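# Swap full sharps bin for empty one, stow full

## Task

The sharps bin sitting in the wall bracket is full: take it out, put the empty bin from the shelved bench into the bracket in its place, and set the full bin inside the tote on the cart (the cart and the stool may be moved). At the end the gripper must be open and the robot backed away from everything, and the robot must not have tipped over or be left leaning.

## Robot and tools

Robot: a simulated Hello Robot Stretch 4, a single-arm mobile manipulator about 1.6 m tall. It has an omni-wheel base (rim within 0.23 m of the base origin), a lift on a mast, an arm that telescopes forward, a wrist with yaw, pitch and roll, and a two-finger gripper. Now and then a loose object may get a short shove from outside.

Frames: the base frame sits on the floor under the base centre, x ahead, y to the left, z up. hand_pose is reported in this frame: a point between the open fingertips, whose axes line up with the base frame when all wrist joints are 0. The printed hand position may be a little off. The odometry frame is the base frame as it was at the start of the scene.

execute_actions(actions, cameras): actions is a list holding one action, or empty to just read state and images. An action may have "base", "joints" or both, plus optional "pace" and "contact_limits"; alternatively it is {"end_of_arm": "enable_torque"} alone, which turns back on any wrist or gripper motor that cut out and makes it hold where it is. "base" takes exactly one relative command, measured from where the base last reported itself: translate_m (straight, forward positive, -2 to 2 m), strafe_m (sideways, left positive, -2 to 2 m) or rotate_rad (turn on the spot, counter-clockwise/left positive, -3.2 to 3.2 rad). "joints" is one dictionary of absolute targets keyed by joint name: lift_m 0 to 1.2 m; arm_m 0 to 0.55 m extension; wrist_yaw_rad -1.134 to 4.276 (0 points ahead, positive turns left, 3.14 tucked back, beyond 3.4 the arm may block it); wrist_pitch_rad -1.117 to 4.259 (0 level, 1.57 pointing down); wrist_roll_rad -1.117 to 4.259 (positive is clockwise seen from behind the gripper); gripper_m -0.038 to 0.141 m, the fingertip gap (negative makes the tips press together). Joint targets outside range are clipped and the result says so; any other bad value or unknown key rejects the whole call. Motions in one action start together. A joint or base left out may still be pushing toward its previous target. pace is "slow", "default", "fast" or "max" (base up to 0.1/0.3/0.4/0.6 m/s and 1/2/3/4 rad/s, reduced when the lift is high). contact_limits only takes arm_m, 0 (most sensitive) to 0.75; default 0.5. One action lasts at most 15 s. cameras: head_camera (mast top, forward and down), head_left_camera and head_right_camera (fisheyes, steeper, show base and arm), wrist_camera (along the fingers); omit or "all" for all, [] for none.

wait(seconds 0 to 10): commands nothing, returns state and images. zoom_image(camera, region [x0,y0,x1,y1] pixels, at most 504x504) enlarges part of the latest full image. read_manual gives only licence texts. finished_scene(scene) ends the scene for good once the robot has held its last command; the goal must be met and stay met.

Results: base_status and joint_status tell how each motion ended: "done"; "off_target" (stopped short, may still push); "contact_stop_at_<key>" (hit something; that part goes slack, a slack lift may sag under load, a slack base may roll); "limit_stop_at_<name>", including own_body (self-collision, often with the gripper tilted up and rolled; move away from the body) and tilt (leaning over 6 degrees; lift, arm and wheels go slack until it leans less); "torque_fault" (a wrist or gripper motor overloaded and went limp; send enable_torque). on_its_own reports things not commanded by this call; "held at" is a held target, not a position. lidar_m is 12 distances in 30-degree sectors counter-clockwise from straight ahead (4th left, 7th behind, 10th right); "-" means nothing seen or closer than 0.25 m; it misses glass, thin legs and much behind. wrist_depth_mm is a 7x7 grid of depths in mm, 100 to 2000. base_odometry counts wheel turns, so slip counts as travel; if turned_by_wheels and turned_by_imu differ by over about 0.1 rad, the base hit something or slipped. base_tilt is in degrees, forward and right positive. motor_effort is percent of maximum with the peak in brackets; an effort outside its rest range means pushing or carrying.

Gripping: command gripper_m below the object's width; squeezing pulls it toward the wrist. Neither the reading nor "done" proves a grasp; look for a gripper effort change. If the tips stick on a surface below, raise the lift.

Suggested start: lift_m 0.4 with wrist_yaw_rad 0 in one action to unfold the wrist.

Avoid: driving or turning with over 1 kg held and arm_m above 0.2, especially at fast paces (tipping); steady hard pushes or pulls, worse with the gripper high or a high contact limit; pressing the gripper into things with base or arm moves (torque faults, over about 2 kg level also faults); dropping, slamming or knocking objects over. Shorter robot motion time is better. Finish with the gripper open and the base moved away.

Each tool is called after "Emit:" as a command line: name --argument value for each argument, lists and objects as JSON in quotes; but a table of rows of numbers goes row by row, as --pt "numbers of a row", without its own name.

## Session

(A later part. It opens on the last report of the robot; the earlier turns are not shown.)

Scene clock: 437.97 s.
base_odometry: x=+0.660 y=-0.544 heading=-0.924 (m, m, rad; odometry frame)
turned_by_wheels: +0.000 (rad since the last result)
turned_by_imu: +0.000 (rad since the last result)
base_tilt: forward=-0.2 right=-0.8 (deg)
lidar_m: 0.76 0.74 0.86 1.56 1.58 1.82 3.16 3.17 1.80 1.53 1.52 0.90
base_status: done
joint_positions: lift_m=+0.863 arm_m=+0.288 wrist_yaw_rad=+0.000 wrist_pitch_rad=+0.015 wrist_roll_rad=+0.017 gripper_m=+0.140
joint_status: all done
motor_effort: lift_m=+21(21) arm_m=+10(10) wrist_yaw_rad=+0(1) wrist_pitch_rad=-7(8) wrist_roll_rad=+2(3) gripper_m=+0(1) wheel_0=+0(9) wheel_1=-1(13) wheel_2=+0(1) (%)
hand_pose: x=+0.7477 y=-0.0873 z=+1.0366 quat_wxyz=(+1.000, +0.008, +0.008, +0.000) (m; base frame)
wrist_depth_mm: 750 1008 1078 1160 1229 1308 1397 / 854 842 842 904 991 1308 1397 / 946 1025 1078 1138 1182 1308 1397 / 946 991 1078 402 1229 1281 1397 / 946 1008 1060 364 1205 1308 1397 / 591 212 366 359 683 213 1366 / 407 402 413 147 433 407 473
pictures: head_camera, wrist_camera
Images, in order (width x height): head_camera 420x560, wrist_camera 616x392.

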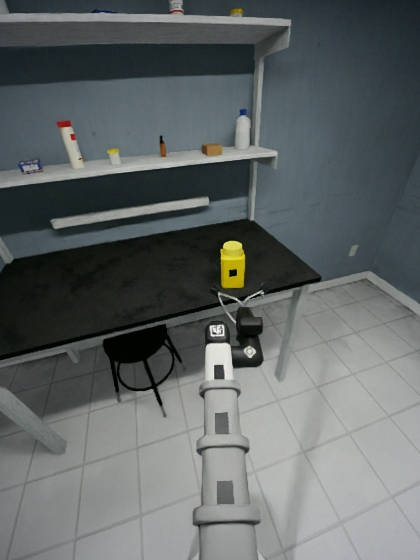

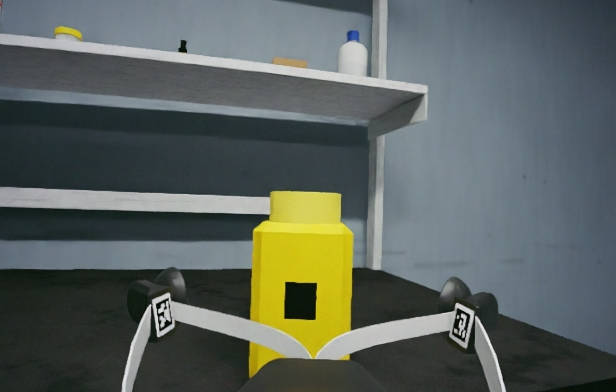

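Emit:
execute_actions --actions '[{"base": {"strafe_m": 0.021}, "joints": {"arm_m": 0.38, "lift_m": 0.868, "wrist_yaw_rad": -0.05}, "pace": "fast"}]' --cameras '["wrist_camera"]'

Scene clock: 456.97 s.
base_odometry: x=+0.677 y=-0.531 heading=-0.924 (m, m, rad; odometry frame)
turned_by_wheels: +0.000 (rad since the last result)
turned_by_imu: +0.001 (rad since the last result)
base_tilt: forward=-0.2 right=-0.8 (deg)
lidar_m: 0.75 0.74 0.85 1.53 1.54 1.79 2.34 3.16 1.82 1.55 1.53 0.87
base_status: done
joint_positions: lift_m=+0.868 arm_m=+0.378 wrist_yaw_rad=-0.050 wrist_pitch_rad=+0.015 wrist_roll_rad=+0.017 gripper_m=+0.140
joint_status: all done
motor_effort: lift_m=+22(23) arm_m=+10(9) wrist_yaw_rad=+0(3) wrist_pitch_rad=-6(7) wrist_roll_rad=+2(2) gripper_m=+1(0) wheel_0=+1(9) wheel_1=-1(7) wheel_2=+0(0) (%)
hand_pose: x=+0.8330 y=-0.1017 z=+1.0416 quat_wxyz=(+1.000, +0.009, +0.007, -0.025) (m; base frame)
wrist_depth_mm: 597 647 991 1060 1160 1255 1366 / 854 831 820 809 878 1255 1366 / 866 931 991 1060 1160 1255 1366 / 854 904 976 300 1160 1255 1366 / 866 931 991 279 1160 1229 1366 / 615 211 278 278 691 213 1366 / 415 415 399 147 415 418 488
pictures: wrist_camera
Images, in order (width x height): wrist_camera 616x392.

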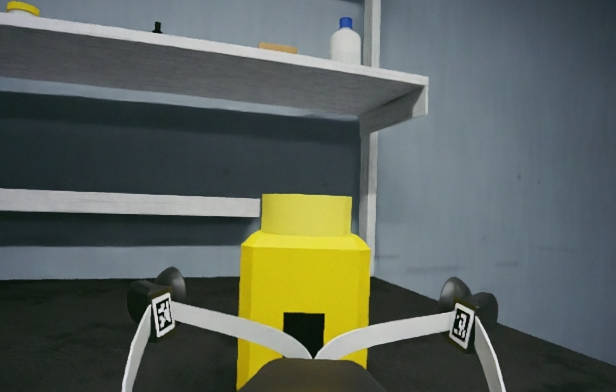

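Emit:
zoom_image --camera "wrist_camera" --region '[220, 180, 400, 392]'

Region (220, 180, 400, 392) of wrist_camera's 616x392 image, scaled by 2.377; it fills the left 428 columns of this view, and the rest is white.

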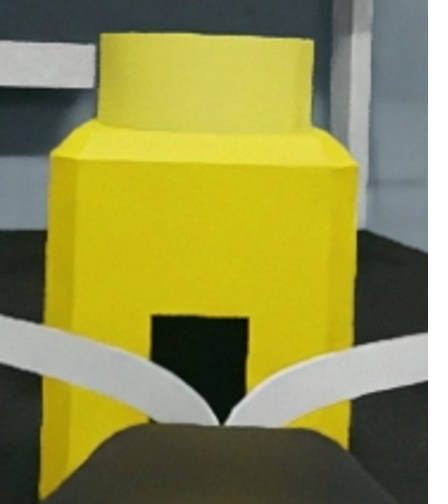

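Emit:
execute_actions --actions '[{"joints": {"arm_m": 0.468, "gripper_m": 0.102}, "pace": "default"}]' --cameras '["wrist_camera"]'

Scene clock: 467.03 s.
base_odometry: x=+0.677 y=-0.531 heading=-0.924 (m, m, rad; odometry frame)
turned_by_wheels: +0.000 (rad since the last result)
turned_by_imu: +0.001 (rad since the last result)
base_tilt: forward=-0.1 right=-0.7 (deg)
lidar_m: 0.72 0.74 0.86 1.55 1.56 1.81 2.36 3.17 1.82 1.53 1.56 0.89
base_status: not commanded
joint_positions: lift_m=+0.868 arm_m=+0.466 wrist_yaw_rad=-0.050 wrist_pitch_rad=+0.015 wrist_roll_rad=+0.017 gripper_m=+0.102
joint_status: all done
motor_effort: lift_m=+22(22) arm_m=+10(9) wrist_yaw_rad=+1(1) wrist_pitch_rad=-6(7) wrist_roll_rad=+3(2) gripper_m=+0(1) wheel_0=+1(2) wheel_1=-1(1) wheel_2=+0(0) (%)
hand_pose: x=+0.9209 y=-0.1017 z=+1.0416 quat_wxyz=(+1.000, +0.009, +0.007, -0.025) (m; base frame)
wrist_depth_mm: 585 597 634 788 1060 1160 1255 / 788 842 831 809 759 1160 1255 / 798 854 904 976 1060 1160 1255 / 778 831 891 204 1042 1160 1255 / 798 842 878 198 1060 1160 1255 / 609 621 190 190 191 1118 1229 / 418 410 196 148 196 418 484
pictures: wrist_camera
Images, in order (width x height): wrist_camera 616x392.

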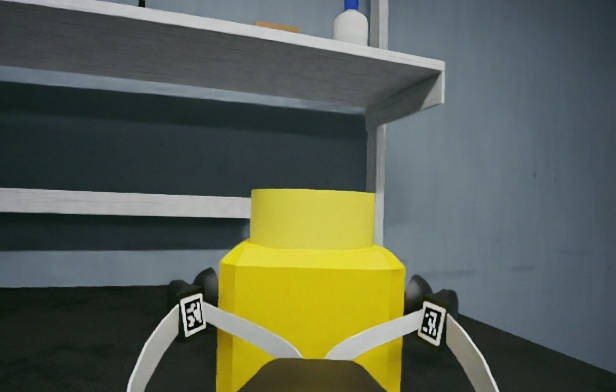

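Emit:
execute_actions --actions '[{"joints": {"gripper_m": 0.035}, "pace": "default"}]' --cameras '["wrist_camera"]'

Emit:
execute_actions --actions '[{"joints": {"lift_m": 0.9}, "pace": "default"}]' --cameras '["head_camera", "wrist_camera"]'

Scene clock: 475.43 s.
base_odometry: x=+0.677 y=-0.531 heading=-0.924 (m, m, rad; odometry frame)
turned_by_wheels: +0.000 (rad since the last result)
turned_by_imu: +0.001 (rad since the last result)
base_tilt: forward=-0.2 right=-0.7 (deg)
lidar_m: 0.74 0.73 0.85 1.53 1.54 1.80 2.37 3.18 1.81 1.55 1.53 0.88
base_status: not commanded
joint_positions: lift_m=+0.868 arm_m=+0.466 wrist_yaw_rad=-0.050 wrist_pitch_rad=+0.015 wrist_roll_rad=+0.017 gripper_m=+0.036
joint_status: all done
motor_effort: lift_m=+22(22) arm_m=+10(10) wrist_yaw_rad=+1(2) wrist_pitch_rad=-7(6) wrist_roll_rad=+2(2) gripper_m=-25(25) wheel_0=+1(1) wheel_1=-1(1) wheel_2=+0(0) (%)
hand_pose: x=+0.9209 y=-0.1017 z=+1.0416 quat_wxyz=(+1.000, +0.009, +0.007, -0.025) (m; base frame)
wrist_depth_mm: 585 603 640 798 1060 1160 1255 / 798 831 820 809 750 1160 1229 / 798 854 904 976 1042 1138 1281 / 788 831 904 185 1060 1160 1281 / 798 854 878 181 1042 1160 1255 / 603 621 172 172 172 1160 1255 / 415 389 176 172 172 178 484
pictures: wrist_camera
Images, in order (width x height): wrist_camera 616x392.

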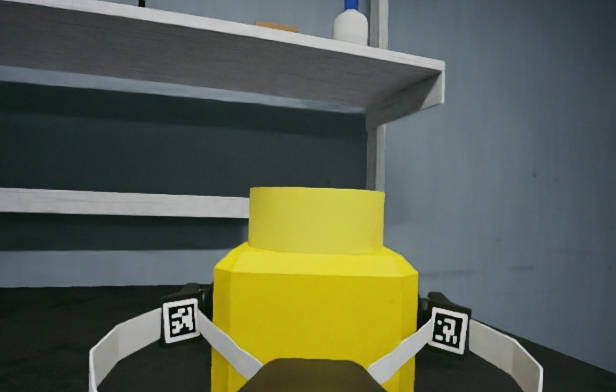

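Scene clock: 476.37 s.
base_odometry: x=+0.677 y=-0.531 heading=-0.924 (m, m, rad; odometry frame)
turned_by_wheels: +0.000 (rad since the last result)
turned_by_imu: +0.000 (rad since the last result)
base_tilt: forward=-0.2 right=-0.7 (deg)
lidar_m: 0.75 0.74 0.85 1.54 1.56 1.80 2.35 3.15 1.81 1.53 1.51 0.88
base_status: not commanded
joint_positions: lift_m=+0.900 arm_m=+0.466 wrist_yaw_rad=-0.050 wrist_pitch_rad=+0.017 wrist_roll_rad=+0.017 gripper_m=+0.036
joint_status: all done
motor_effort: lift_m=+23(25) arm_m=+10(10) wrist_yaw_rad=+0(2) wrist_pitch_rad=-12(13) wrist_roll_rad=+3(2) gripper_m=-24(23) wheel_0=+1(1) wheel_1=-1(1) wheel_2=+0(0) (%)
hand_pose: x=+0.9209 y=-0.1017 z=+1.0729 quat_wxyz=(+1.000, +0.009, +0.008, -0.025) (m; base frame)
wrist_depth_mm: 530 569 891 960 1060 1160 1255 / 750 750 732 715 759 1160 1229 / 798 854 917 976 1008 1138 1281 / 788 854 904 185 1060 1160 1255 / 798 842 831 181 1060 1160 1255 / 707 732 172 171 172 1160 1255 / 488 449 175 171 172 178 1255
pictures: head_camera, wrist_camera
Images, in order (width x height): head_camera 420x560, wrist_camera 616x392.

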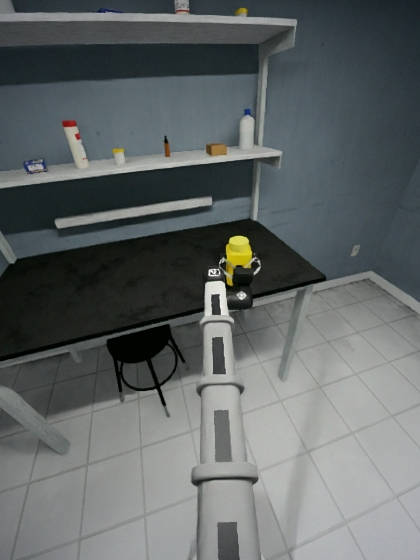

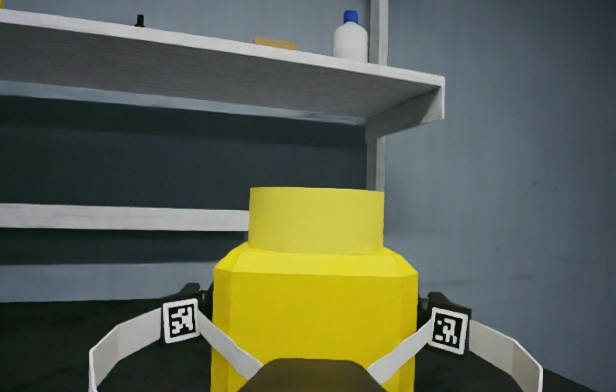

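Emit:
execute_actions --actions '[{"base": {"rotate_rad": -3.005}, "joints": {"arm_m": 0.0, "wrist_yaw_rad": 0.0, "lift_m": 0.91}, "pace": "fast"}]' --cameras '["head_camera", "wrist_camera"]'

Scene clock: 506.70 s.
base_odometry: x=+0.677 y=-0.531 heading=+2.355 (m, m, rad; odometry frame)
turned_by_wheels: -3.005 (rad since the last result)
turned_by_imu: -3.043 (rad since the last result)
base_tilt: forward=-0.1 right=-0.7 (deg)
lidar_m: 0.38 3.21 1.66 1.53 1.57 0.82 0.73 0.77 0.99 1.53 1.57 0.42
base_status: done
joint_positions: lift_m=+0.910 arm_m=+0.002 wrist_yaw_rad=+0.000 wrist_pitch_rad=+0.017 wrist_roll_rad=+0.017 gripper_m=+0.036
joint_status: all done
motor_effort: lift_m=+23(25) arm_m=-9(11) wrist_yaw_rad=+0(5) wrist_pitch_rad=-12(13) wrist_roll_rad=+2(2) gripper_m=-23(24) wheel_0=+1(4) wheel_1=+1(10) wheel_2=+0(7) (%)
hand_pose: x=+0.4615 y=-0.0875 z=+1.0829 quat_wxyz=(+1.000, +0.008, +0.009, +0.000) (m; base frame)
wrist_depth_mm: - - - - - - 1808 / - - - - - - 1863 / - - - - - - 1808 / - - - 185 - - 1863 / - - - 180 - - 1808 / - - 172 172 172 1661 1661 / - - 176 171 171 178 1708
pictures: head_camera, wrist_camera
Images, in order (width x height): head_camera 420x560, wrist_camera 616x392.

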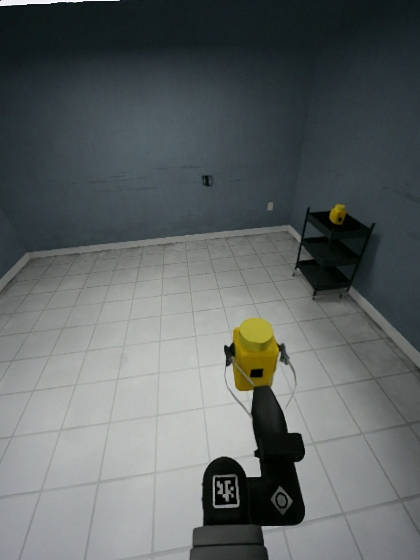

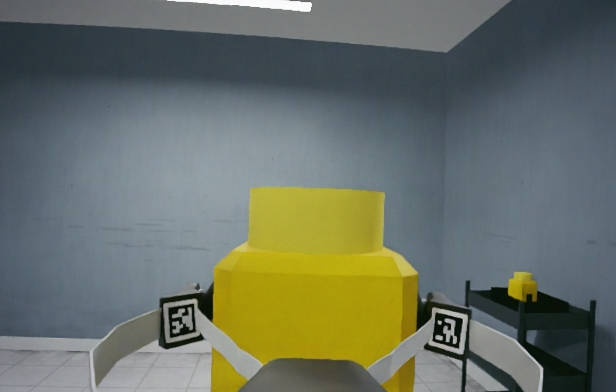

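Emit:
execute_actions --actions '[{"base": {"translate_m": 2.0}, "joints": {"lift_m": 0.56}, "pace": "max"}]' --cameras '[]'

Emit:
execute_actions --actions '[{"base": {"rotate_rad": 0.143}, "pace": "max"}]' --cameras '["head_camera", "wrist_camera"]'

Scene clock: 516.53 s.
base_odometry: x=-0.735 y=+0.885 heading=+2.355 (m, m, rad; odometry frame)
turned_by_wheels: +0.000 (rad since the last result)
turned_by_imu: +0.005 (rad since the last result)
base_tilt: forward=-0.3 right=-0.8 (deg)
lidar_m: 0.40 1.20 1.52 2.39 1.94 2.32 3.41 2.17 1.43 0.89 1.34 1.29
base_status: done
joint_positions: lift_m=+0.560 arm_m=+0.002 wrist_yaw_rad=+0.000 wrist_pitch_rad=+0.018 wrist_roll_rad=+0.017 gripper_m=+0.036
joint_status: all done
motor_effort: lift_m=+17(20) arm_m=-9(10) wrist_yaw_rad=+0(1) wrist_pitch_rad=-13(13) wrist_roll_rad=+3(2) gripper_m=-23(24) wheel_0=+1(5) wheel_1=+0(7) wheel_2=+2(13) (%)
hand_pose: x=+0.4615 y=-0.0874 z=+0.7333 quat_wxyz=(+1.000, +0.008, +0.009, +0.000) (m; base frame)
wrist_depth_mm: 917 946 960 991 1008 1042 1078 / 931 946 960 991 1025 1060 1078 / 917 946 976 991 1008 1060 1078 / 904 960 960 185 1008 1042 1078 / 917 946 946 181 991 1042 1060 / 904 931 172 172 172 1042 1060 / 904 946 176 171 172 177 1060
pictures: none
No camera images: the call's "cameras" was empty. Leave "cameras" out to get every camera's image.

Scene clock: 517.27 s.
base_odometry: x=-0.735 y=+0.885 heading=+2.498 (m, m, rad; odometry frame)
turned_by_wheels: +0.143 (rad since the last result)
turned_by_imu: +0.145 (rad since the last result)
base_tilt: forward=-0.2 right=-0.7 (deg)
lidar_m: 0.40 1.24 1.76 2.27 1.94 2.65 3.47 1.83 0.93 0.88 1.38 1.23
base_status: done
joint_positions: lift_m=+0.560 arm_m=+0.002 wrist_yaw_rad=+0.000 wrist_pitch_rad=+0.018 wrist_roll_rad=+0.017 gripper_m=+0.036
joint_status: not commanded
motor_effort: lift_m=+18(18) arm_m=-9(9) wrist_yaw_rad=-1(1) wrist_pitch_rad=-14(12) wrist_roll_rad=+3(3) gripper_m=-23(25) wheel_0=+0(6) wheel_1=+0(6) wheel_2=+2(8) (%)
hand_pose: x=+0.4615 y=-0.0873 z=+0.7333 quat_wxyz=(+1.000, +0.008, +0.009, +0.000) (m; base frame)
wrist_depth_mm: 991 1008 976 976 976 960 960 / 991 991 976 976 960 960 976 / 1008 991 976 976 976 960 960 / 976 976 976 185 960 960 946 / 976 976 991 181 960 946 946 / 976 976 172 172 172 946 946 / 976 976 175 171 172 178 946
pictures: head_camera, wrist_camera
Images, in order (width x height): head_camera 420x560, wrist_camera 616x392.

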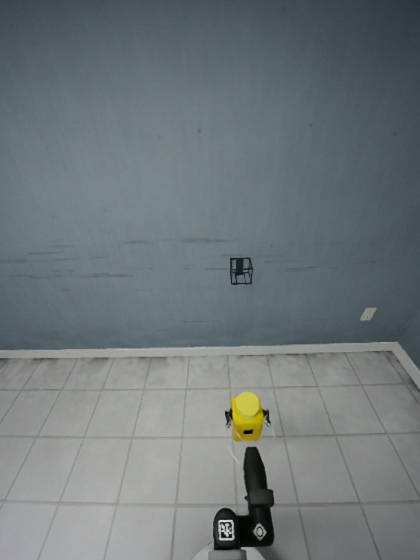

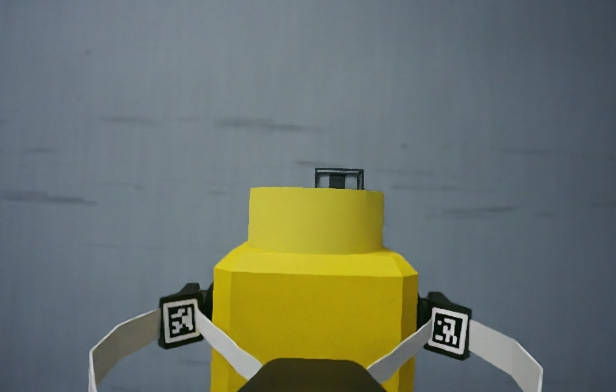

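Emit:
execute_actions --actions '[{"base": {"rotate_rad": -0.026}, "pace": "max"}]' --cameras '[]'

Emit:
execute_actions --actions '[{"base": {"translate_m": 0.42}, "pace": "max"}]' --cameras '["head_camera", "wrist_camera"]'

Scene clock: 531.97 s.
base_odometry: x=-0.735 y=+0.885 heading=+2.472 (m, m, rad; odometry frame)
turned_by_wheels: -0.026 (rad since the last result)
turned_by_imu: -0.026 (rad since the last result)
base_tilt: forward=-0.2 right=-0.7 (deg)
lidar_m: 0.39 1.23 1.69 2.37 1.94 2.59 3.50 1.89 0.93 0.91 1.37 1.24
base_status: done
joint_positions: lift_m=+0.560 arm_m=+0.002 wrist_yaw_rad=+0.000 wrist_pitch_rad=+0.018 wrist_roll_rad=+0.017 gripper_m=+0.036
joint_status: not commanded
motor_effort: lift_m=+18(18) arm_m=-9(9) wrist_yaw_rad=+1(4) wrist_pitch_rad=-13(13) wrist_roll_rad=+3(3) gripper_m=-23(24) wheel_0=-2(2) wheel_1=+0(4) wheel_2=-3(8) (%)
hand_pose: x=+0.4615 y=-0.0875 z=+0.7333 quat_wxyz=(+1.000, +0.008, +0.009, +0.000) (m; base frame)
wrist_depth_mm: 976 976 991 976 976 976 976 / 976 976 991 976 976 976 960 / 976 976 991 960 976 976 976 / 976 976 976 185 976 976 976 / 976 976 976 181 960 976 976 / 960 960 172 172 172 960 960 / 976 960 175 171 172 177 960
pictures: none
No camera images: the call's "cameras" was empty. Leave "cameras" out to get every camera's image.

Scene clock: 534.27 s.
base_odometry: x=-1.064 y=+1.146 heading=+2.472 (m, m, rad; odometry frame)
turned_by_wheels: +0.000 (rad since the last result)
turned_by_imu: +0.001 (rad since the last result)
base_tilt: forward=-0.3 right=-0.7 (deg)
lidar_m: 0.40 0.80 1.12 2.34 2.13 2.57 4.11 1.88 0.94 1.26 1.10 0.81
base_status: done
joint_positions: lift_m=+0.560 arm_m=+0.002 wrist_yaw_rad=+0.000 wrist_pitch_rad=+0.017 wrist_roll_rad=+0.017 gripper_m=+0.036
joint_status: not commanded
motor_effort: lift_m=+18(18) arm_m=-9(9) wrist_yaw_rad=+2(1) wrist_pitch_rad=-12(12) wrist_roll_rad=+3(3) gripper_m=-24(24) wheel_0=-2(7) wheel_1=+1(9) wheel_2=+2(15) (%)
hand_pose: x=+0.4615 y=-0.0874 z=+0.7333 quat_wxyz=(+1.000, +0.008, +0.009, +0.000) (m; base frame)
wrist_depth_mm: 564 564 564 559 564 564 564 / 564 564 564 564 564 564 564 / 559 559 559 559 559 559 559 / 564 559 554 185 564 564 559 / 564 559 559 181 559 559 559 / 559 559 172 172 172 554 554 / 554 554 175 171 172 178 554
pictures: head_camera, wrist_camera
Images, in order (width x height): head_camera 420x560, wrist_camera 616x392.

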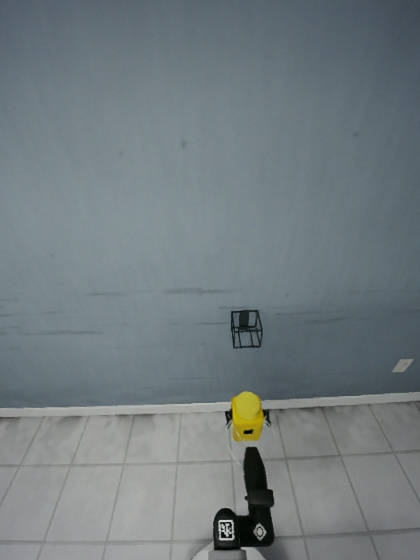

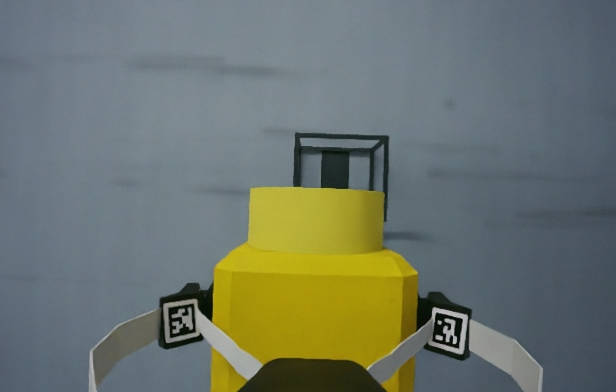

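Emit:
zoom_image --camera "wrist_camera" --region '[280, 120, 410, 230]'

Emit:
zoom_image --camera "head_camera" --region '[215, 295, 285, 365]'

Region (280, 120, 410, 230) of wrist_camera's 616x392 image, scaled by 3.877; it fills the top 426 rows of this view, and the rest is white.

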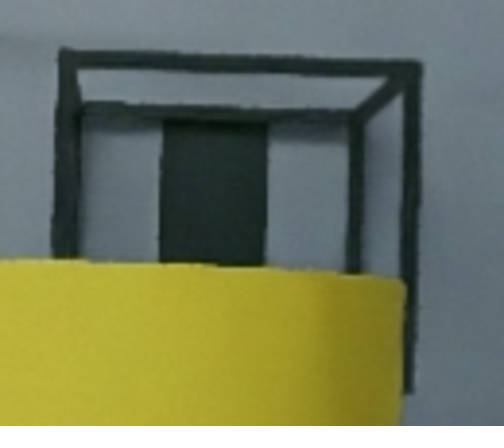

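Region (215, 295, 285, 365) of head_camera's 420x560 image, scaled by 7.200, with more detail than that image has.

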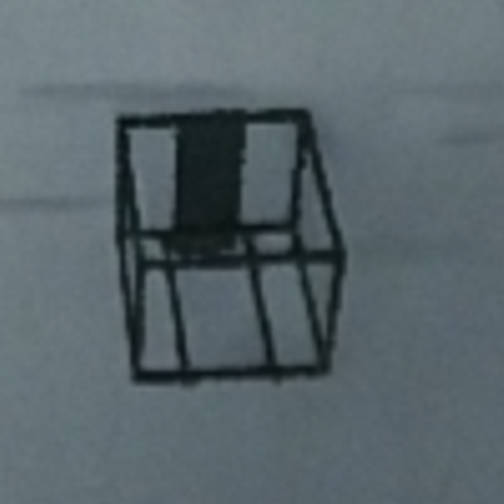

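Emit:
execute_actions --actions '[{"base": {"strafe_m": -0.032}, "joints": {"arm_m": 0.13}, "pace": "fast"}]' --cameras '["wrist_camera"]'

Emit:
zoom_image --camera "wrist_camera" --region '[200, 90, 430, 300]'

Scene clock: 565.97 s.
base_odometry: x=-1.044 y=+1.171 heading=+2.472 (m, m, rad; odometry frame)
turned_by_wheels: +0.000 (rad since the last result)
turned_by_imu: +0.001 (rad since the last result)
base_tilt: forward=-0.2 right=-0.7 (deg)
lidar_m: 0.52 0.79 1.09 2.40 2.13 2.61 3.94 1.84 0.92 1.27 1.08 0.80
base_status: done
joint_positions: lift_m=+0.560 arm_m=+0.128 wrist_yaw_rad=+0.000 wrist_pitch_rad=+0.017 wrist_roll_rad=+0.017 gripper_m=+0.036
joint_status: all done
motor_effort: lift_m=+18(18) arm_m=+9(12) wrist_yaw_rad=+0(3) wrist_pitch_rad=-12(13) wrist_roll_rad=+3(2) gripper_m=-26(26) wheel_0=+0(9) wheel_1=+1(12) wheel_2=+1(0) (%)
hand_pose: x=+0.5877 y=-0.0873 z=+0.7333 quat_wxyz=(+1.000, +0.008, +0.009, +0.000) (m; base frame)
wrist_depth_mm: 439 439 439 436 436 436 436 / 439 439 439 436 436 436 436 / 439 436 436 436 433 436 436 / 436 433 436 185 433 433 433 / 433 433 430 180 433 430 430 / 433 433 172 172 172 430 430 / 430 430 175 171 172 178 430
pictures: wrist_camera
Images, in order (width x height): wrist_camera 616x392.

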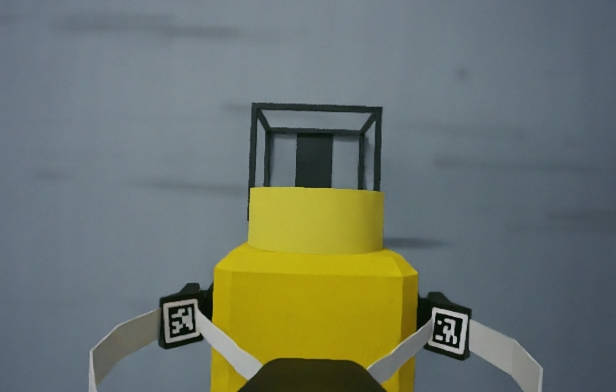

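Region (200, 90, 430, 300) of wrist_camera's 616x392 image, scaled by 2.191; it fills the top 460 rows of this view, and the rest is white.

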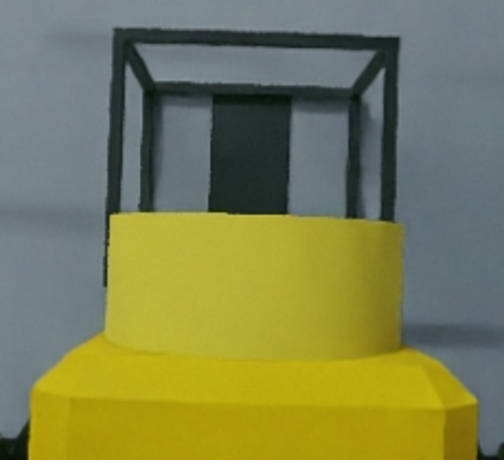

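Emit:
execute_actions --actions '[{"joints": {"lift_m": 0.85}, "pace": "max"}]' --cameras '[]'

Emit:
execute_actions --actions '[{"joints": {"arm_m": 0.286}, "pace": "default"}]'

Scene clock: 592.30 s.
base_odometry: x=-1.044 y=+1.171 heading=+2.472 (m, m, rad; odometry frame)
turned_by_wheels: +0.000 (rad since the last result)
turned_by_imu: +0.001 (rad since the last result)
base_tilt: forward=-0.2 right=-0.7 (deg)
lidar_m: 0.51 0.81 1.11 2.40 2.15 2.61 3.94 1.84 0.93 1.27 1.11 0.80
base_status: not commanded
joint_positions: lift_m=+0.850 arm_m=+0.128 wrist_yaw_rad=+0.000 wrist_pitch_rad=+0.017 wrist_roll_rad=+0.017 gripper_m=+0.036
joint_status: all done
motor_effort: lift_m=+22(29) arm_m=+9(9) wrist_yaw_rad=+1(0) wrist_pitch_rad=-11(15) wrist_roll_rad=+3(3) gripper_m=-24(24) wheel_0=-1(1) wheel_1=+1(1) wheel_2=+1(1) (%)
hand_pose: x=+0.5877 y=-0.0874 z=+1.0231 quat_wxyz=(+1.000, +0.008, +0.009, +0.000) (m; base frame)
wrist_depth_mm: 439 439 439 439 436 436 436 / 436 436 436 436 436 436 433 / 436 433 433 436 433 433 433 / 433 433 436 186 433 430 433 / 433 433 430 180 430 433 430 / 430 430 172 172 173 430 427 / 430 433 176 171 171 178 427
pictures: none
No camera images: the call's "cameras" was empty. Leave "cameras" out to get every camera's image.

Scene clock: 593.83 s.
base_odometry: x=-1.044 y=+1.171 heading=+2.472 (m, m, rad; odometry frame)
turned_by_wheels: +0.000 (rad since the last result)
turned_by_imu: +0.000 (rad since the last result)
base_tilt: forward=-0.2 right=-0.7 (deg)
lidar_m: 0.64 0.80 1.10 2.41 2.14 2.61 3.97 1.84 0.92 1.27 1.10 0.80
base_status: not commanded
joint_positions: lift_m=+0.850 arm_m=+0.284 wrist_yaw_rad=+0.000 wrist_pitch_rad=+0.017 wrist_roll_rad=+0.017 gripper_m=+0.036
joint_status: all done
motor_effort: lift_m=+23(22) arm_m=+10(10) wrist_yaw_rad=+1(1) wrist_pitch_rad=-12(12) wrist_roll_rad=+3(3) gripper_m=-23(26) wheel_0=-1(1) wheel_1=+1(1) wheel_2=+1(1) (%)
hand_pose: x=+0.7437 y=-0.0874 z=+1.0231 quat_wxyz=(+1.000, +0.008, +0.009, +0.000) (m; base frame)
wrist_depth_mm: 281 281 281 279 281 281 279 / 281 279 281 278 278 278 278 / 279 279 278 278 278 277 278 / 278 278 278 185 278 278 277 / 277 278 277 181 276 277 277 / 277 277 172 172 172 276 276 / 276 276 175 172 172 178 276
pictures: head_camera, head_left_camera, head_right_camera, wrist_camera
Images, in order (width x height): head_camera 420x560, head_left_camera 420x672, head_right_camera 420x672, wrist_camera 616x392.

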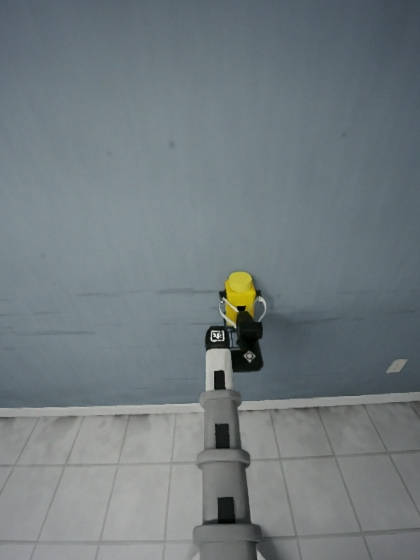

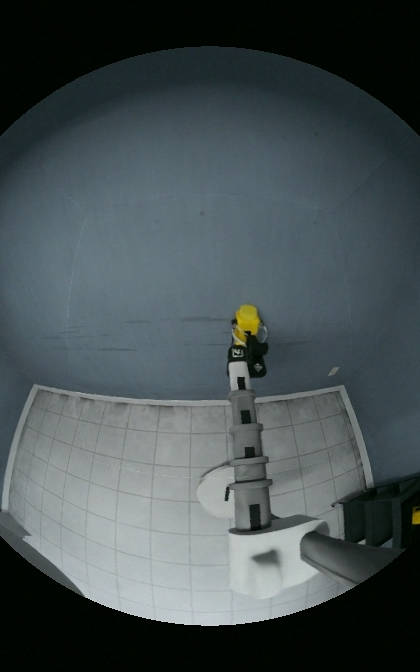

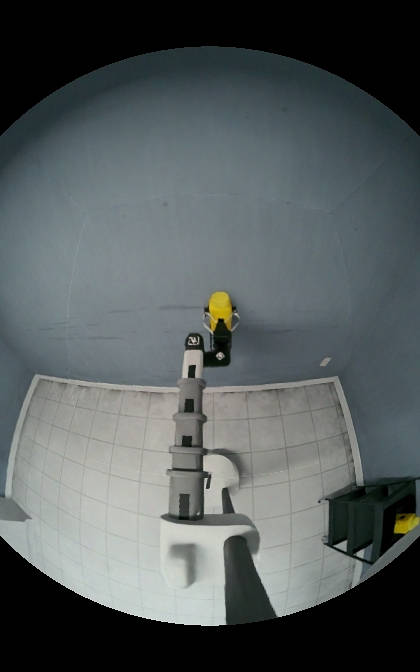

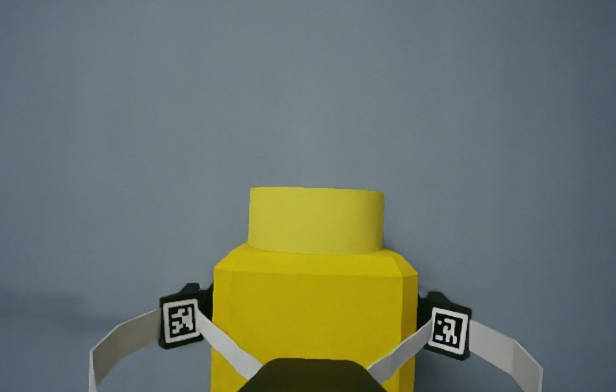

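Emit:
execute_actions --actions '[{"joints": {"lift_m": 0.8}, "pace": "slow"}]' --cameras '["head_camera", "wrist_camera"]'

Scene clock: 598.60 s.
base_odometry: x=-1.044 y=+1.171 heading=+2.472 (m, m, rad; odometry frame)
turned_by_wheels: +0.000 (rad since the last result)
turned_by_imu: +0.001 (rad since the last result)
base_tilt: forward=-0.1 right=-0.7 (deg)
lidar_m: 0.68 0.79 1.10 2.41 2.13 2.60 3.94 1.84 0.94 1.28 1.11 0.78
base_status: not commanded
joint_positions: lift_m=+0.800 arm_m=+0.284 wrist_yaw_rad=+0.000 wrist_pitch_rad=+0.017 wrist_roll_rad=+0.017 gripper_m=+0.036
joint_status: all done
motor_effort: lift_m=+17(19) arm_m=+9(10) wrist_yaw_rad=+0(2) wrist_pitch_rad=-13(12) wrist_roll_rad=+3(3) gripper_m=-20(25) wheel_0=-1(1) wheel_1=+1(1) wheel_2=+1(1) (%)
hand_pose: x=+0.7437 y=-0.0874 z=+0.9735 quat_wxyz=(+1.000, +0.008, +0.009, +0.000) (m; base frame)
wrist_depth_mm: 281 281 281 279 281 281 281 / 281 281 281 279 279 279 279 / 279 279 278 279 278 277 278 / 278 279 278 185 278 278 277 / 278 278 277 180 276 276 276 / 277 277 172 172 172 276 276 / 277 273 175 171 172 177 274
pictures: head_camera, wrist_camera
Images, in order (width x height): head_camera 420x560, wrist_camera 616x392.

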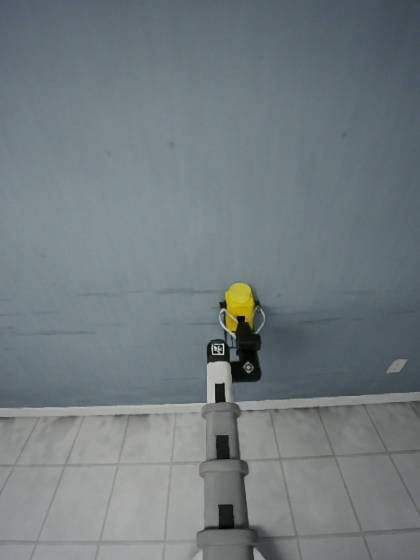

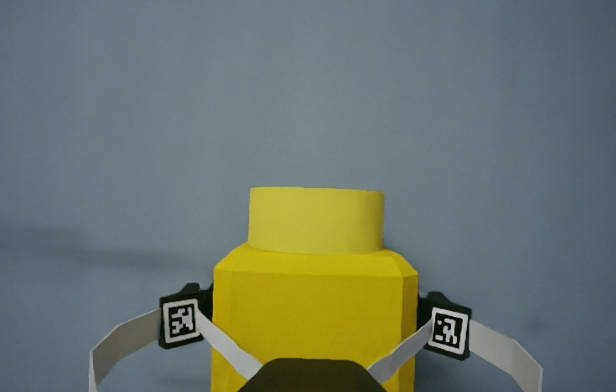

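No resistance entering the ring. Continuing down.

Emit:
execute_actions --actions '[{"joints": {"lift_m": 0.735}, "pace": "slow"}]' --cameras '["head_camera", "wrist_camera"]'

Scene clock: 602.33 s.
base_odometry: x=-1.044 y=+1.171 heading=+2.472 (m, m, rad; odometry frame)
turned_by_wheels: +0.000 (rad since the last result)
turned_by_imu: +0.001 (rad since the last result)
base_tilt: forward=-0.1 right=-0.8 (deg)
lidar_m: 0.67 0.81 1.12 2.40 2.12 2.64 3.96 1.86 0.94 1.27 1.14 0.80
base_status: not commanded
joint_positions: lift_m=+0.735 arm_m=+0.284 wrist_yaw_rad=+0.000 wrist_pitch_rad=+0.017 wrist_roll_rad=+0.017 gripper_m=+0.036
joint_status: all done
motor_effort: lift_m=+16(18) arm_m=+10(10) wrist_yaw_rad=-1(1) wrist_pitch_rad=-13(11) wrist_roll_rad=+3(3) gripper_m=-21(24) wheel_0=-1(0) wheel_1=+1(1) wheel_2=+1(1) (%)
hand_pose: x=+0.7437 y=-0.0874 z=+0.9085 quat_wxyz=(+1.000, +0.008, +0.009, +0.000) (m; base frame)
wrist_depth_mm: 281 279 281 281 281 279 279 / 279 281 281 279 279 279 278 / 279 278 278 278 278 278 278 / 279 278 277 185 278 278 277 / 278 278 277 181 277 277 277 / 277 276 172 172 172 276 276 / 276 276 175 172 172 178 274
pictures: head_camera, wrist_camera
Images, in order (width x height): head_camera 420x560, wrist_camera 616x392.

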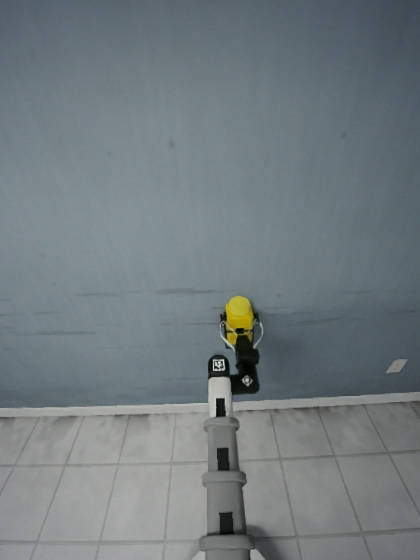

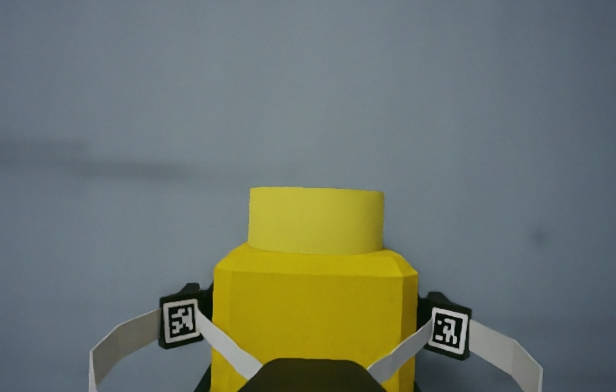

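Emit:
execute_actions --actions '[{"joints": {"lift_m": 0.725}, "pace": "slow"}]' --cameras '["wrist_camera"]'

Scene clock: 609.40 s.
base_odometry: x=-1.044 y=+1.171 heading=+2.472 (m, m, rad; odometry frame)
turned_by_wheels: +0.000 (rad since the last result)
turned_by_imu: +0.001 (rad since the last result)
base_tilt: forward=-0.2 right=-0.8 (deg)
lidar_m: 0.66 0.81 1.10 2.39 2.13 2.61 3.94 1.84 0.94 1.27 1.09 0.80
base_status: not commanded
joint_positions: lift_m=+0.725 arm_m=+0.284 wrist_yaw_rad=+0.000 wrist_pitch_rad=+0.013 wrist_roll_rad=+0.017 gripper_m=+0.036
joint_status: all done
motor_effort: lift_m=+15(17) arm_m=+10(10) wrist_yaw_rad=+1(1) wrist_pitch_rad=-1(13) wrist_roll_rad=+2(3) gripper_m=-24(24) wheel_0=-1(1) wheel_1=+1(1) wheel_2=+1(1) (%)
hand_pose: x=+0.7437 y=-0.0874 z=+0.8998 quat_wxyz=(+1.000, +0.008, +0.007, +0.000) (m; base frame)
wrist_depth_mm: 282 282 281 281 282 281 282 / 281 281 279 281 279 281 281 / 279 279 279 281 279 278 278 / 278 278 278 186 278 277 278 / 278 277 278 181 276 276 276 / 276 277 172 172 172 276 276 / 276 276 175 171 171 178 274
pictures: wrist_camera
Images, in order (width x height): wrist_camera 616x392.

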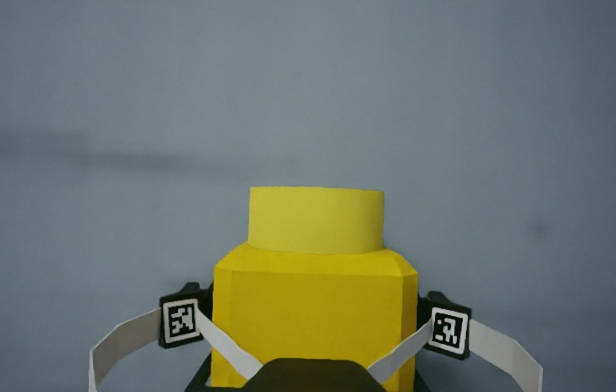

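Emit:
execute_actions --actions '[{"joints": {"gripper_m": 0.13, "arm_m": 0.265, "lift_m": 0.728}, "pace": "default"}]' --cameras '["head_camera", "wrist_camera"]'

Scene clock: 616.33 s.
base_odometry: x=-1.044 y=+1.171 heading=+2.472 (m, m, rad; odometry frame)
turned_by_wheels: +0.000 (rad since the last result)
turned_by_imu: +0.001 (rad since the last result)
base_tilt: forward=-0.1 right=-0.8 (deg)
lidar_m: 0.68 0.81 1.10 2.41 2.13 2.64 3.97 1.87 0.91 1.27 1.12 0.82
base_status: not commanded
joint_positions: lift_m=+0.728 arm_m=+0.267 wrist_yaw_rad=+0.000 wrist_pitch_rad=+0.015 wrist_roll_rad=+0.017 gripper_m=+0.130
joint_status: all done
motor_effort: lift_m=+23(24) arm_m=-9(21) wrist_yaw_rad=-1(24) wrist_pitch_rad=-6(7) wrist_roll_rad=+3(2) gripper_m=+0(27) wheel_0=-2(4) wheel_1=-2(2) wheel_2=+4(10) (%)
hand_pose: x=+0.7261 y=-0.0873 z=+0.9016 quat_wxyz=(+1.000, +0.008, +0.007, +0.000) (m; base frame)
wrist_depth_mm: 298 300 298 298 298 298 298 / 297 298 297 297 297 298 297 / 298 297 296 297 297 296 294 / 297 296 296 204 296 294 296 / 296 294 296 199 294 293 294 / 294 294 192 191 191 291 293 / 293 293 191 153 193 291 291
pictures: head_camera, wrist_camera
Images, in order (width x height): head_camera 420x560, wrist_camera 616x392.

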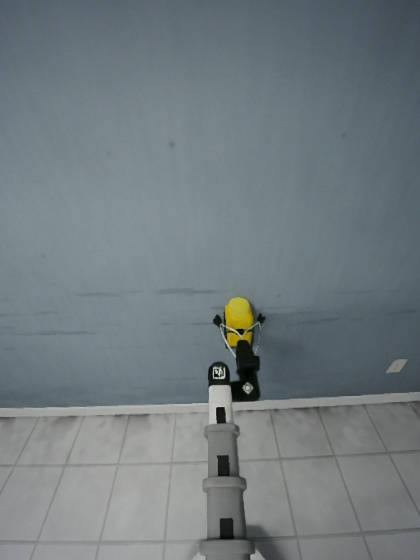

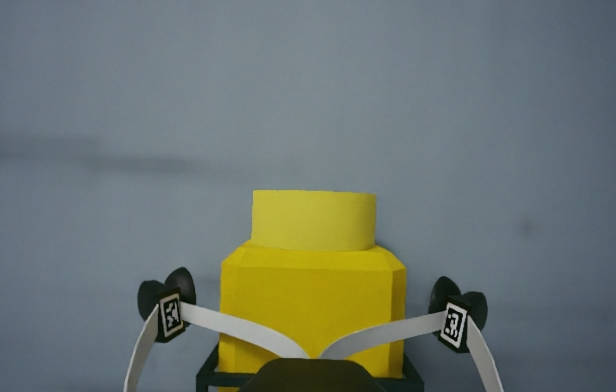

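Released. Backing clear.

Emit:
execute_actions --actions '[{"base": {"translate_m": -0.45}, "joints": {"arm_m": 0.0}, "pace": "max"}]'

Scene clock: 625.30 s.
base_odometry: x=-0.692 y=+0.892 heading=+2.471 (m, m, rad; odometry frame)
turned_by_wheels: +0.000 (rad since the last result)
turned_by_imu: +0.000 (rad since the last result)
base_tilt: forward=-0.2 right=-0.7 (deg)
lidar_m: 1.11 1.27 1.75 2.41 1.96 2.62 3.42 1.87 0.88 0.83 1.34 1.29
base_status: done
joint_positions: lift_m=+0.728 arm_m=+0.002 wrist_yaw_rad=+0.000 wrist_pitch_rad=+0.016 wrist_roll_rad=+0.017 gripper_m=+0.130
joint_status: all done
motor_effort: lift_m=+23(23) arm_m=-9(8) wrist_yaw_rad=+1(1) wrist_pitch_rad=-6(9) wrist_roll_rad=+3(3) gripper_m=-1(0) wheel_0=+0(6) wheel_1=-1(6) wheel_2=-2(11) (%)
hand_pose: x=+0.4614 y=-0.0875 z=+0.9015 quat_wxyz=(+1.000, +0.008, +0.008, +0.000) (m; base frame)
wrist_depth_mm: 1025 1008 1025 1008 1008 1025 1025 / 1008 1008 1008 1008 1008 1008 1025 / 1025 991 1008 1008 1025 1008 1008 / 991 1008 991 1008 1008 1008 991 / 1008 991 1008 991 1008 1008 991 / 991 1008 1008 991 991 991 1008 / 991 1008 991 153 991 976 991
pictures: head_camera, head_left_camera, head_right_camera, wrist_camera
Images, in order (width x height): head_camera 420x560, head_left_camera 420x672, head_right_camera 420x672, wrist_camera 616x392.

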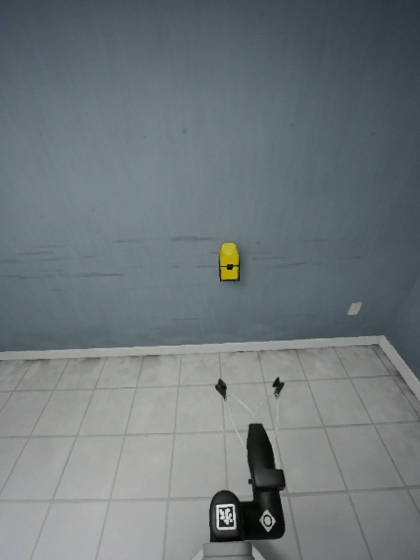

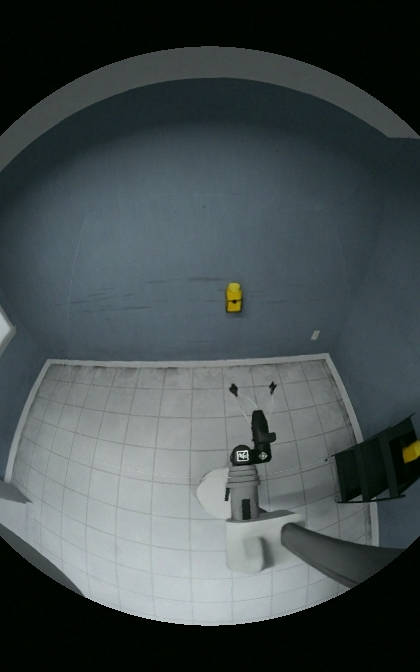

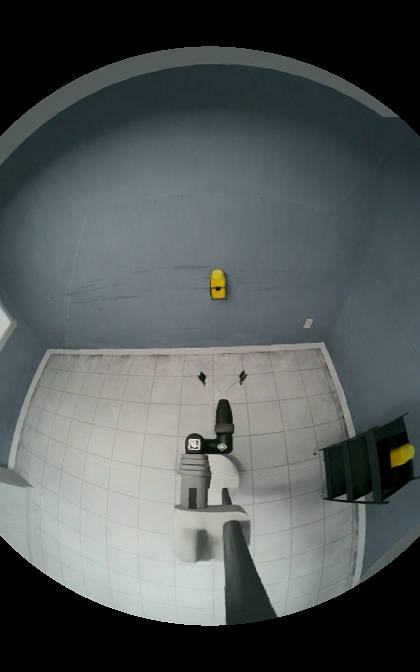

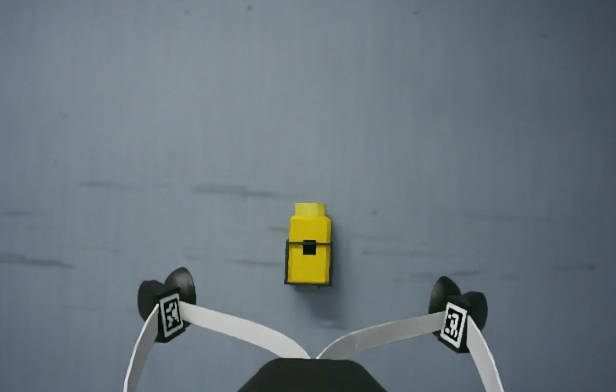

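Emit:
zoom_image --camera "wrist_camera" --region '[270, 190, 350, 300]'

Emit:
zoom_image --camera "head_right_camera" --region '[310, 400, 420, 510]'

Region (270, 190, 350, 300) of wrist_camera's 616x392 image, scaled by 4.582; it fills the left 367 columns of this view, and the rest is white.

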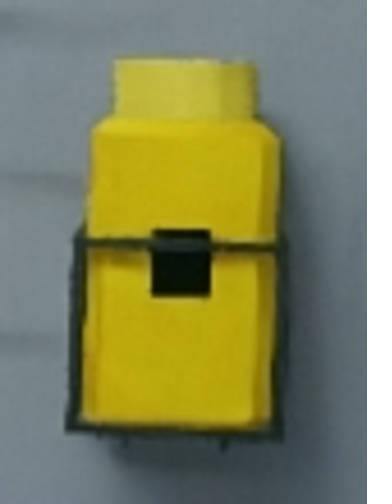

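Region (310, 400, 420, 510) of head_right_camera's 420x672 image, scaled by 4.582, with more detail than that image has.

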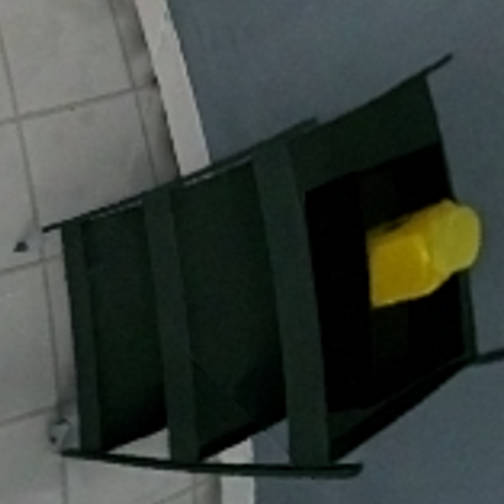

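The empty bin is seated in the bracket, the full one stands in the tote, and the robot is clear of both.

Emit:
finished_scene --scene 1

The scene is finished: the task was done.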